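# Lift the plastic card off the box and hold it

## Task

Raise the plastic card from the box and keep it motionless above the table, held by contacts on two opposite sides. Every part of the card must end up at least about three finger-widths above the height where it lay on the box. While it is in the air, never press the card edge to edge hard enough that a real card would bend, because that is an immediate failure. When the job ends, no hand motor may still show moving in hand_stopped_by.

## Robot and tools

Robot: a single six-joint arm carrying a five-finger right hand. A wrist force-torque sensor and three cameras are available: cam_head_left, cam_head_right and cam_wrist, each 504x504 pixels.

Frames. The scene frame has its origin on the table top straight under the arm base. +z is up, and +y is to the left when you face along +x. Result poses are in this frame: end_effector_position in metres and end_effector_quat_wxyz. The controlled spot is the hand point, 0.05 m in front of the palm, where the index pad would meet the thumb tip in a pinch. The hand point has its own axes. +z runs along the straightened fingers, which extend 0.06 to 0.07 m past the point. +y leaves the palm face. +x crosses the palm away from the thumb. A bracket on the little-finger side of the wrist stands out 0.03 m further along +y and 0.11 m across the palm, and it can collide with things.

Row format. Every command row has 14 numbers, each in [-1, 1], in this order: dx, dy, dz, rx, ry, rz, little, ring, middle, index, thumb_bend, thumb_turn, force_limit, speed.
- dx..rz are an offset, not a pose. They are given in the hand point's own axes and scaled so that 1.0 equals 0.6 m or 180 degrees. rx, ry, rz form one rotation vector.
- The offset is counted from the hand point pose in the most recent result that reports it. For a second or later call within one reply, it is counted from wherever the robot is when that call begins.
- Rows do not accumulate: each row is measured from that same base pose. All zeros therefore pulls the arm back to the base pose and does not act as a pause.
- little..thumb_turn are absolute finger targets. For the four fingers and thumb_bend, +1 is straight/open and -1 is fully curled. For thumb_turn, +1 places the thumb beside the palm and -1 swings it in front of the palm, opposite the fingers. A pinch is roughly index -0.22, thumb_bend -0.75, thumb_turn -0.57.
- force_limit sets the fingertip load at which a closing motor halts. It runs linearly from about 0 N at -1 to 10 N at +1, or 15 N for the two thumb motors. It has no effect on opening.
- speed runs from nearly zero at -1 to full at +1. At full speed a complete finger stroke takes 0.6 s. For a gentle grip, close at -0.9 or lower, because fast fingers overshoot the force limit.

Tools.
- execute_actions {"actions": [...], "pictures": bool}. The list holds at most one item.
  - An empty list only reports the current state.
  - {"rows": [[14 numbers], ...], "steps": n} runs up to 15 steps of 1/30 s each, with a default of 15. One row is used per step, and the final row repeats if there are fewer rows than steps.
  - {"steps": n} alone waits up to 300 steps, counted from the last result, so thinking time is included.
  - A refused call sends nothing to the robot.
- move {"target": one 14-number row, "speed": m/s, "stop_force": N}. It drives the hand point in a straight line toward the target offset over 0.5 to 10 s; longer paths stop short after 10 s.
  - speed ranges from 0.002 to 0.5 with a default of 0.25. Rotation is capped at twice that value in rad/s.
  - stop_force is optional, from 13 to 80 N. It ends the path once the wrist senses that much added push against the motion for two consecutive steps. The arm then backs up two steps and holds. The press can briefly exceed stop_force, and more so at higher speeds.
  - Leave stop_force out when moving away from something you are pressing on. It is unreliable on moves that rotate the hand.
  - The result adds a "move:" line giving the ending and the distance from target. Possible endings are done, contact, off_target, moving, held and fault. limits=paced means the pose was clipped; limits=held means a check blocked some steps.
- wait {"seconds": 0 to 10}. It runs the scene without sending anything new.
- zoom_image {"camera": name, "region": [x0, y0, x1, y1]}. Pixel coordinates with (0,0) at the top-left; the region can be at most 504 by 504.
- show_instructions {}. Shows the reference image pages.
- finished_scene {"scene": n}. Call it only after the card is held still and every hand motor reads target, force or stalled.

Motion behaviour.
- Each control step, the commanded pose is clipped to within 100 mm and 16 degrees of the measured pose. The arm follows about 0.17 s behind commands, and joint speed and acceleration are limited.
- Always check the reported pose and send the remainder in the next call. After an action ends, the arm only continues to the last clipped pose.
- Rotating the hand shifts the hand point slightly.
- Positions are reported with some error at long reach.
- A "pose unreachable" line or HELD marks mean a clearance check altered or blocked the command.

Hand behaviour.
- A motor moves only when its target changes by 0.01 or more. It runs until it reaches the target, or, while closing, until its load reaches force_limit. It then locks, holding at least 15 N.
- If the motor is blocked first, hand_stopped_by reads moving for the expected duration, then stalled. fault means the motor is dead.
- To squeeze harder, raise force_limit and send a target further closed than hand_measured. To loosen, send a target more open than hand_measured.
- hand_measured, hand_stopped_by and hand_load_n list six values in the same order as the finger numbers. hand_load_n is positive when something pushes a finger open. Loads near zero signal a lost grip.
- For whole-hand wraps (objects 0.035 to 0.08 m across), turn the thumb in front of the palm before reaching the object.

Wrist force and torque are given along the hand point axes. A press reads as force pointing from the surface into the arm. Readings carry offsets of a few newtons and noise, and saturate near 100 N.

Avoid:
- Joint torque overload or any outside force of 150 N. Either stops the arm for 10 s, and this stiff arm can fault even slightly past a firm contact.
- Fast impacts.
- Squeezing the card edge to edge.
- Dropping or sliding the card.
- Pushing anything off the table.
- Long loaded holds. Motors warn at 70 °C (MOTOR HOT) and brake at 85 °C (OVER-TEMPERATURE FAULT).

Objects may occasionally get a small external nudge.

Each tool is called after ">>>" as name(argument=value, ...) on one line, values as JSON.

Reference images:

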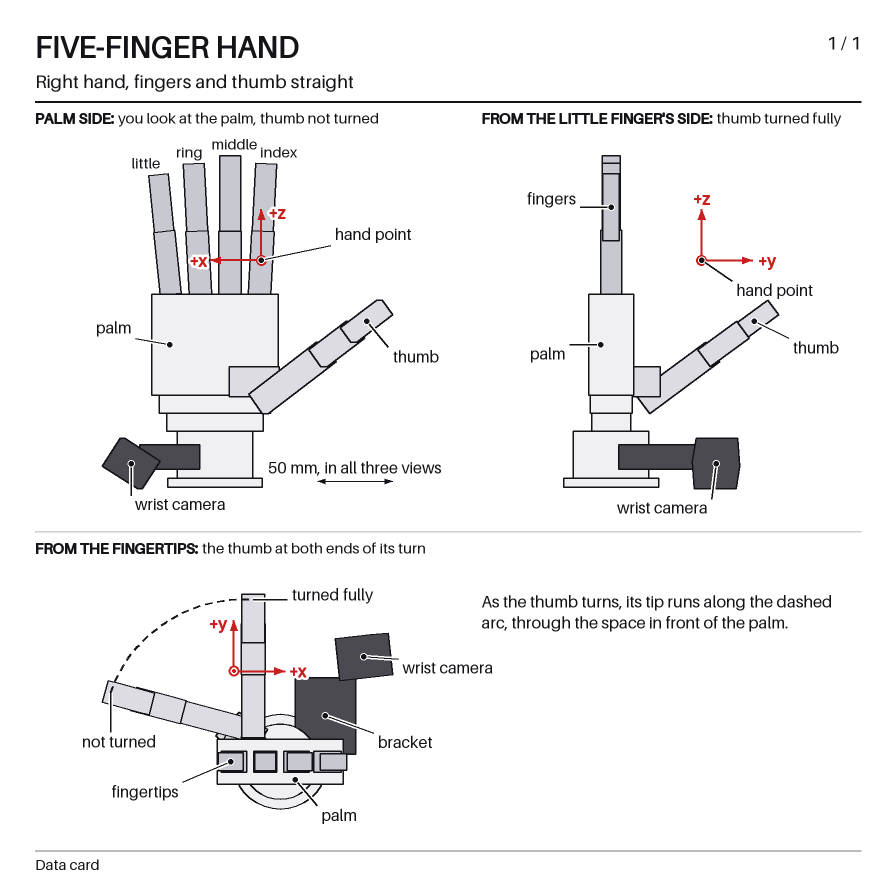

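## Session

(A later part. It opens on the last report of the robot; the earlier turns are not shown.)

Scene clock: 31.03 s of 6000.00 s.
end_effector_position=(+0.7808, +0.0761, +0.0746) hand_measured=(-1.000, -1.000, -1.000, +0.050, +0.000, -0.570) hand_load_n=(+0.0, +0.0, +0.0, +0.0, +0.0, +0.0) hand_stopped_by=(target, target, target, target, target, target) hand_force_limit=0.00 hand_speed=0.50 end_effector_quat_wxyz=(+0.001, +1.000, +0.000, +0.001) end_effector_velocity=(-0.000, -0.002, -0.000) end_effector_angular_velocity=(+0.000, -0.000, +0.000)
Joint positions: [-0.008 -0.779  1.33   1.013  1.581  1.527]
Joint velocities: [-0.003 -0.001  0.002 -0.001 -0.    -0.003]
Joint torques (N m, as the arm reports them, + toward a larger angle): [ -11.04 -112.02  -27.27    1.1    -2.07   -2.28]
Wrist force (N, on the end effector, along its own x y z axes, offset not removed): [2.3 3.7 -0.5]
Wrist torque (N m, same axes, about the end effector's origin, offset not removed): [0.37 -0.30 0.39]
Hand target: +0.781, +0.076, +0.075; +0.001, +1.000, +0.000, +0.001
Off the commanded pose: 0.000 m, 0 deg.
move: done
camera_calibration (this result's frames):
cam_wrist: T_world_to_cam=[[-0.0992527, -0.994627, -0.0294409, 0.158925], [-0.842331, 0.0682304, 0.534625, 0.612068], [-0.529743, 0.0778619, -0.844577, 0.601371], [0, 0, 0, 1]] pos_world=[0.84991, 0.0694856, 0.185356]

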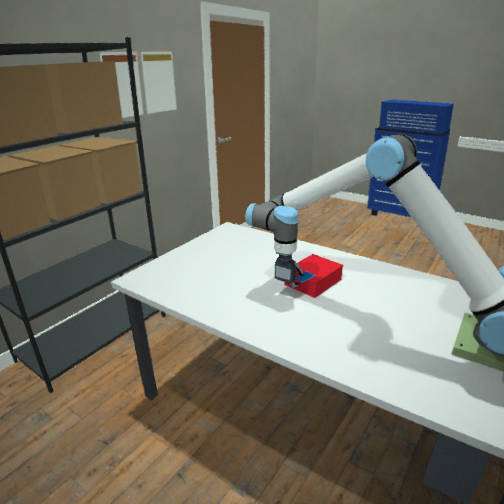

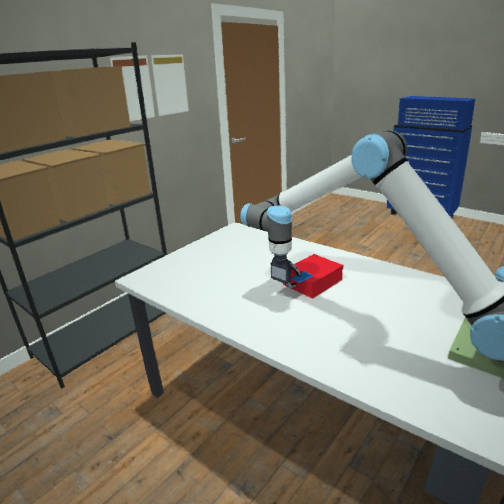

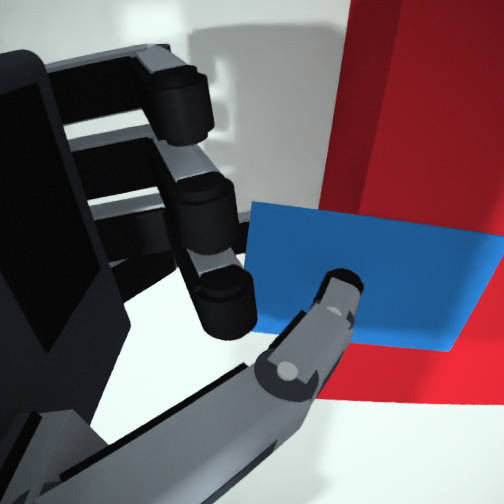

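>>> execute_actions(actions=[{"rows":[[0,0,0,0,0,0,-1,-1,-1,-0.1,-0.72,-0.57,0,0]],"steps":15}], pictures=false)

>>> execute_actions(actions=[{"rows":[[0,0,0,0,0,0,-1,-1,-1,-0.35,-0.72,-0.57,0,-0.8]],"steps":15}], pictures=false)

>>> wait(seconds=1)

Scene clock: 32.43 s of 6000.00 s.
end_effector_position=(+0.7808, +0.0761, +0.0746) hand_measured=(-1.000, -1.000, -1.000, -0.100, -0.418, -0.570) hand_load_n=(+0.0, +0.0, +0.0, +0.0, +0.0, +0.0) hand_stopped_by=(target, target, target, target, moving, target) hand_force_limit=0.00 hand_speed=0.00 end_effector_quat_wxyz=(+0.001, +1.000, +0.000, +0.001) end_effector_velocity=(+0.001, +0.000, +0.001) end_effector_angular_velocity=(-0.000, -0.004, +0.000)
Joint positions: [-0.008 -0.779  1.33   1.013  1.581  1.527]
Joint velocities: [ 0.    -0.    -0.001 -0.002  0.     0.   ]
Joint torques (N m, as the arm reports them, + toward a larger angle): [   9.17 -102.29  -37.28    2.44   -1.95    2.28]
Wrist force (N, on the end effector, along its own x y z axes, offset not removed): [0.4 -2.2 -1.2]
Wrist torque (N m, same axes, about the end effector's origin, offset not removed): [-0.40 0.00 0.16]
Hand target: +0.781, +0.076, +0.075; +0.001, +1.000, +0.000, +0.001
Off the commanded pose: 0.000 m, 0 deg.
Steps of this call (steps 1 to 27: nothing new was sent; steps 28 to 42: all 15 steps of this action). Readings (end_effector_position | what the end effector reports):
28: (+0.7808, +0.0760, +0.0746) | hand_measured=(-1.000, -1.000, -1.000, +0.050, +0.000, -0.570) hand_load_n=(+0.0, +0.0, +0.0, +0.0, +0.0, +0.0) hand_stopped_by=(target, target, target, moving, moving, target) hand_force_limit=0.00 hand_speed=0.00
29: (+0.7808, +0.0760, +0.0746) | hand_measured=(-1.000, -1.000, -1.000, +0.050, +0.000, -0.570) hand_load_n=(+0.0, +0.0, +0.0, +0.0, +0.0, +0.0) hand_stopped_by=(target, target, target, moving, moving, target) hand_force_limit=0.00 hand_speed=0.00
31: (+0.7808, +0.0760, +0.0746) | hand_measured=(-1.000, -1.000, -1.000, +0.000, -0.032, -0.570) hand_load_n=(+0.0, +0.0, +0.0, +0.0, +0.0, +0.0) hand_stopped_by=(target, target, target, moving, moving, target) hand_force_limit=0.00 hand_speed=0.00
35: (+0.7808, +0.0760, +0.0746) | hand_measured=(-1.000, -1.000, -1.000, -0.100, -0.172, -0.570) hand_load_n=(+0.0, +0.0, +0.0, +0.0, +0.0, +0.0) hand_stopped_by=(target, target, target, moving, moving, target) hand_force_limit=0.00 hand_speed=0.00
42: the state above

Scene clock: 32.93 s of 6000.00 s.
end_effector_position=(+0.7808, +0.0761, +0.0746) hand_measured=(-1.000, -1.000, -1.000, -0.232, -0.552, -0.570) hand_load_n=(+0.0, +0.0, +0.0, +4.0, +1.5, +0.0) hand_stopped_by=(target, target, target, moving, moving, target) hand_force_limit=0.00 hand_speed=-0.80 end_effector_quat_wxyz=(+0.001, +1.000, +0.000, +0.001) end_effector_velocity=(+0.000, -0.000, +0.001) end_effector_angular_velocity=(-0.000, -0.002, -0.000)
Joint positions: [-0.008 -0.779  1.33   1.013  1.581  1.527]
Joint velocities: [-0.    -0.001 -0.    -0.     0.     0.   ]
Joint torques (N m, as the arm reports them, + toward a larger angle): [   3.96 -103.07  -36.54    2.43   -1.96    2.24]
Wrist force (N, on the end effector, along its own x y z axes, offset not removed): [2.2 1.9 -1.7]
Wrist torque (N m, same axes, about the end effector's origin, offset not removed): [0.20 -0.28 0.41]
Hand target: +0.781, +0.076, +0.075; +0.001, +1.000, +0.000, +0.001
Off the commanded pose: 0.000 m, 0 deg.
Steps of this call (steps 1 to 15: all 15 steps of this action). Readings (end_effector_position | what the end effector reports):
1: (+0.7808, +0.0761, +0.0746) | hand_measured=(-1.000, -1.000, -1.000, -0.100, -0.454, -0.570) hand_load_n=(+0.0, +0.0, +0.0, +0.0, +0.0, +0.0) hand_stopped_by=(target, target, target, moving, moving, target) hand_force_limit=0.00 hand_speed=-0.80
2: (+0.7808, +0.0761, +0.0746) | hand_measured=(-1.000, -1.000, -1.000, -0.100, -0.462, -0.570) hand_load_n=(+0.0, +0.0, +0.0, +0.0, +0.0, +0.0) hand_stopped_by=(target, target, target, moving, moving, target) hand_force_limit=0.00 hand_speed=-0.80
4: (+0.7808, +0.0761, +0.0746) | hand_measured=(-1.000, -1.000, -1.000, -0.110, -0.476, -0.570) hand_load_n=(+0.0, +0.0, +0.0, +0.0, +0.0, +0.0) hand_stopped_by=(target, target, target, moving, moving, target) hand_force_limit=0.00 hand_speed=-0.80
8: (+0.7808, +0.0761, +0.0746) | hand_measured=(-1.000, -1.000, -1.000, -0.154, -0.504, -0.570) hand_load_n=(+0.0, +0.0, +0.0, +0.0, +0.0, +0.0) hand_stopped_by=(target, target, target, moving, moving, target) hand_force_limit=0.00 hand_speed=-0.80
15: the state above

Scene clock: 33.93 s of 6000.00 s.
end_effector_position=(+0.7808, +0.0761, +0.0746) hand_measured=(-1.000, -1.000, -1.000, -0.240, -0.582, -0.570) hand_load_n=(+0.0, +0.0, +0.0, +8.5, +7.0, +0.0) hand_stopped_by=(target, target, target, force, force, target) hand_force_limit=0.00 hand_speed=-0.80 end_effector_quat_wxyz=(+0.001, +1.000, +0.000, +0.001) end_effector_velocity=(+0.000, -0.000, -0.000) end_effector_angular_velocity=(-0.000, -0.002, -0.001)
Joint positions: [-0.008 -0.779  1.33   1.013  1.581  1.527]
Joint velocities: [-0.    -0.     0.001 -0.002  0.     0.   ]
Joint torques (N m, as the arm reports them, + toward a larger angle): [  -1.5  -104.31  -36.67    2.49   -1.84    1.48]
Wrist force (N, on the end effector, along its own x y z axes, offset not removed): [0.6 3.6 -0.3]
Wrist torque (N m, same axes, about the end effector's origin, offset not removed): [0.24 -0.19 0.34]
Hand target: +0.781, +0.076, +0.075; +0.001, +1.000, +0.000, +0.001
Off the commanded pose: 0.000 m, 0 deg.
Steps of this call (steps 1 to 30: nothing new was sent). Readings (end_effector_position | what the end effector reports):
1: (+0.7808, +0.0761, +0.0746) | hand_measured=(-1.000, -1.000, -1.000, -0.242, -0.558, -0.570) hand_load_n=(+0.0, +0.0, +0.0, +8.5, +3.0, -0.5) hand_stopped_by=(target, target, target, force, moving, target) hand_force_limit=0.00 hand_speed=-0.80
2: (+0.7808, +0.0761, +0.0746) | hand_measured=(-1.000, -1.000, -1.000, -0.240, -0.564, -0.570) hand_load_n=(+0.0, +0.0, +0.0, +8.0, +4.0, +0.0) hand_stopped_by=(target, target, target, force, moving, target) hand_force_limit=0.00 hand_speed=-0.80
4: (+0.7808, +0.0761, +0.0746) | hand_measured=(-1.000, -1.000, -1.000, -0.240, -0.576, -0.570) hand_load_n=(+0.0, +0.0, +0.0, +8.5, +6.0, +0.0) hand_stopped_by=(target, target, target, force, moving, target) hand_force_limit=0.00 hand_speed=-0.80
8: (+0.7808, +0.0761, +0.0746) | hand_measured=(-1.000, -1.000, -1.000, -0.240, -0.582, -0.570) hand_load_n=(+0.0, +0.0, +0.0, +8.5, +7.0, +0.0) hand_stopped_by=(target, target, target, force, force, target) hand_force_limit=0.00 hand_speed=-0.80
30: the state above
camera_calibration (this result's frames):
cam_wrist: T_world_to_cam=[[-0.0993423, -0.994618, -0.029445, 0.158921], [-0.842327, 0.0683044, 0.534621, 0.612046], [-0.529733, 0.0779129, -0.844579, 0.601354], [0, 0, 0, 1]] pos_world=[0.849888, 0.0694067, 0.185357]

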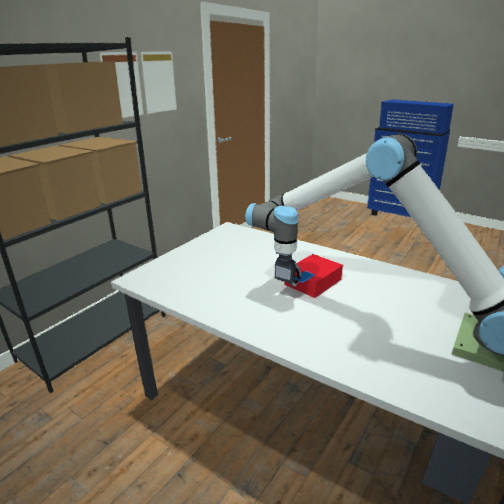

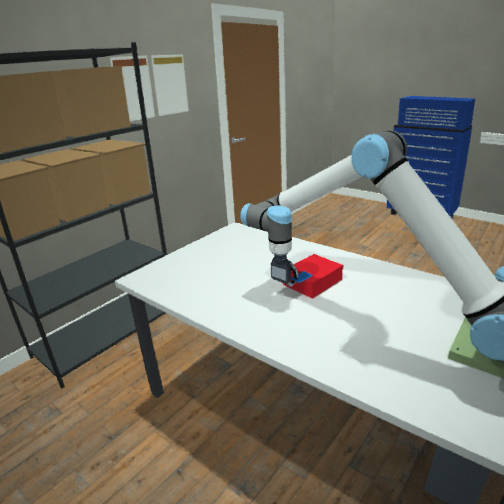

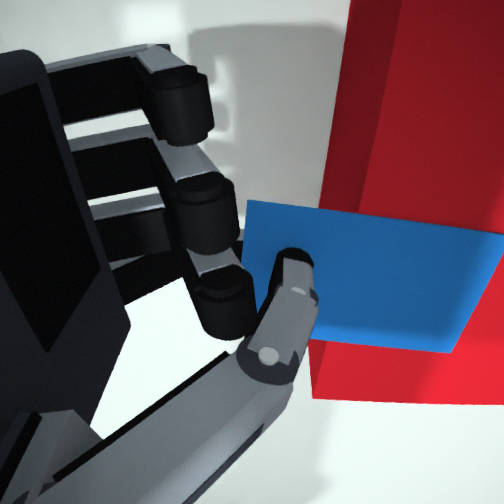

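Gripped face to face. Lift well, in case the card tilts.

>>> move(target=[0,0,-0.25,0,0,0,-1,-1,-1,-0.35,-0.72,-0.57,0,-0.8], speed=0.08)

>>> zoom_image(camera="cam_head_left", region=[250, 190, 350, 300])

Scene clock: 36.60 s of 6000.00 s.
end_effector_position=(+0.7804, +0.0764, +0.2245) hand_measured=(-1.000, -1.000, -1.000, -0.240, -0.582, -0.570) hand_load_n=(+0.0, +0.0, +0.0, +8.0, +7.5, +0.0) hand_stopped_by=(target, target, target, force, force, target) hand_force_limit=0.00 hand_speed=-0.80 end_effector_quat_wxyz=(+0.001, +1.000, +0.000, +0.001) end_effector_velocity=(+0.000, -0.000, +0.002) end_effector_angular_velocity=(-0.000, -0.000, -0.001)
Joint positions: [-0.006 -0.891  1.241  1.215  1.581  1.529]
Joint velocities: [-0.    -0.001 -0.003  0.003  0.     0.   ]
Joint torques (N m, as the arm reports them, + toward a larger angle): [   9.21 -106.5   -45.04    7.02    0.14    2.27]
Wrist force (N, on the end effector, along its own x y z axes, offset not removed): [1.6 3.2 0.7]
Wrist torque (N m, same axes, about the end effector's origin, offset not removed): [0.26 -0.29 0.32]
Hand target: +0.780, +0.076, +0.225; +0.001, +1.000, +0.000, +0.001
Off the commanded pose: 0.000 m, 0 deg.
move: done
camera_calibration (this result's frames):
cam_wrist: T_world_to_cam=[[-0.0993412, -0.994617, -0.0294582, 0.163591], [-0.842327, 0.0682965, 0.534622, 0.531598], [-0.529732, 0.0779234, -0.844578, 0.727713], [0, 0, 0, 1]] pos_world=[0.849524, 0.0696986, 0.335226]

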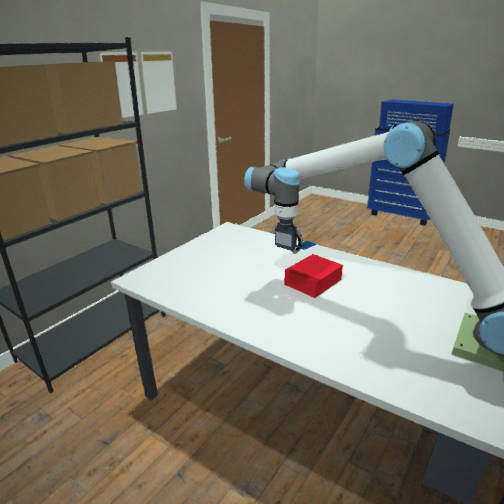

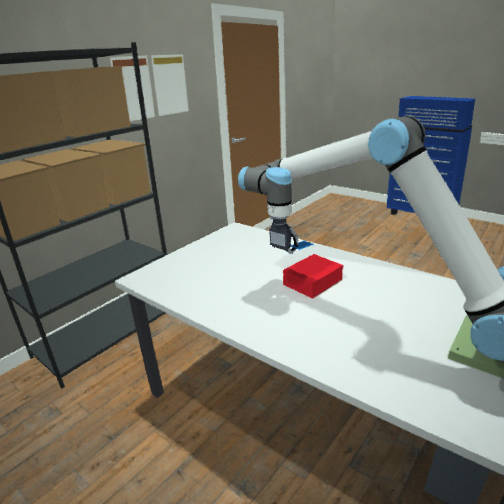

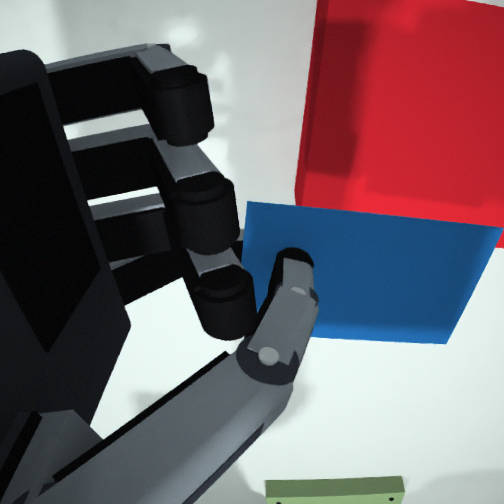

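Region (250, 190, 350, 300) of cam_head_left's 504x504 image, scaled by 4.582, with more detail than that image has; it fills the left 458 columns of this view, and the rest is white.

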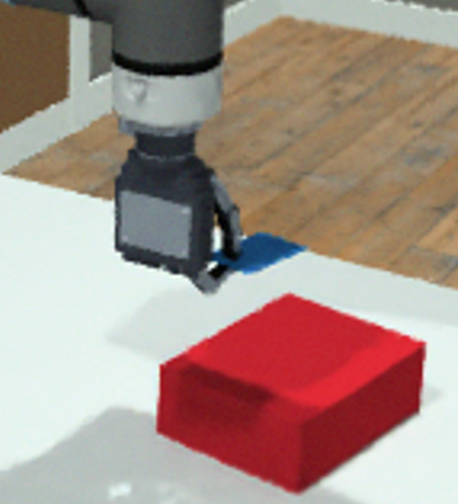

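>>> finished_scene(scene=1)

The scene is finished: the task was done.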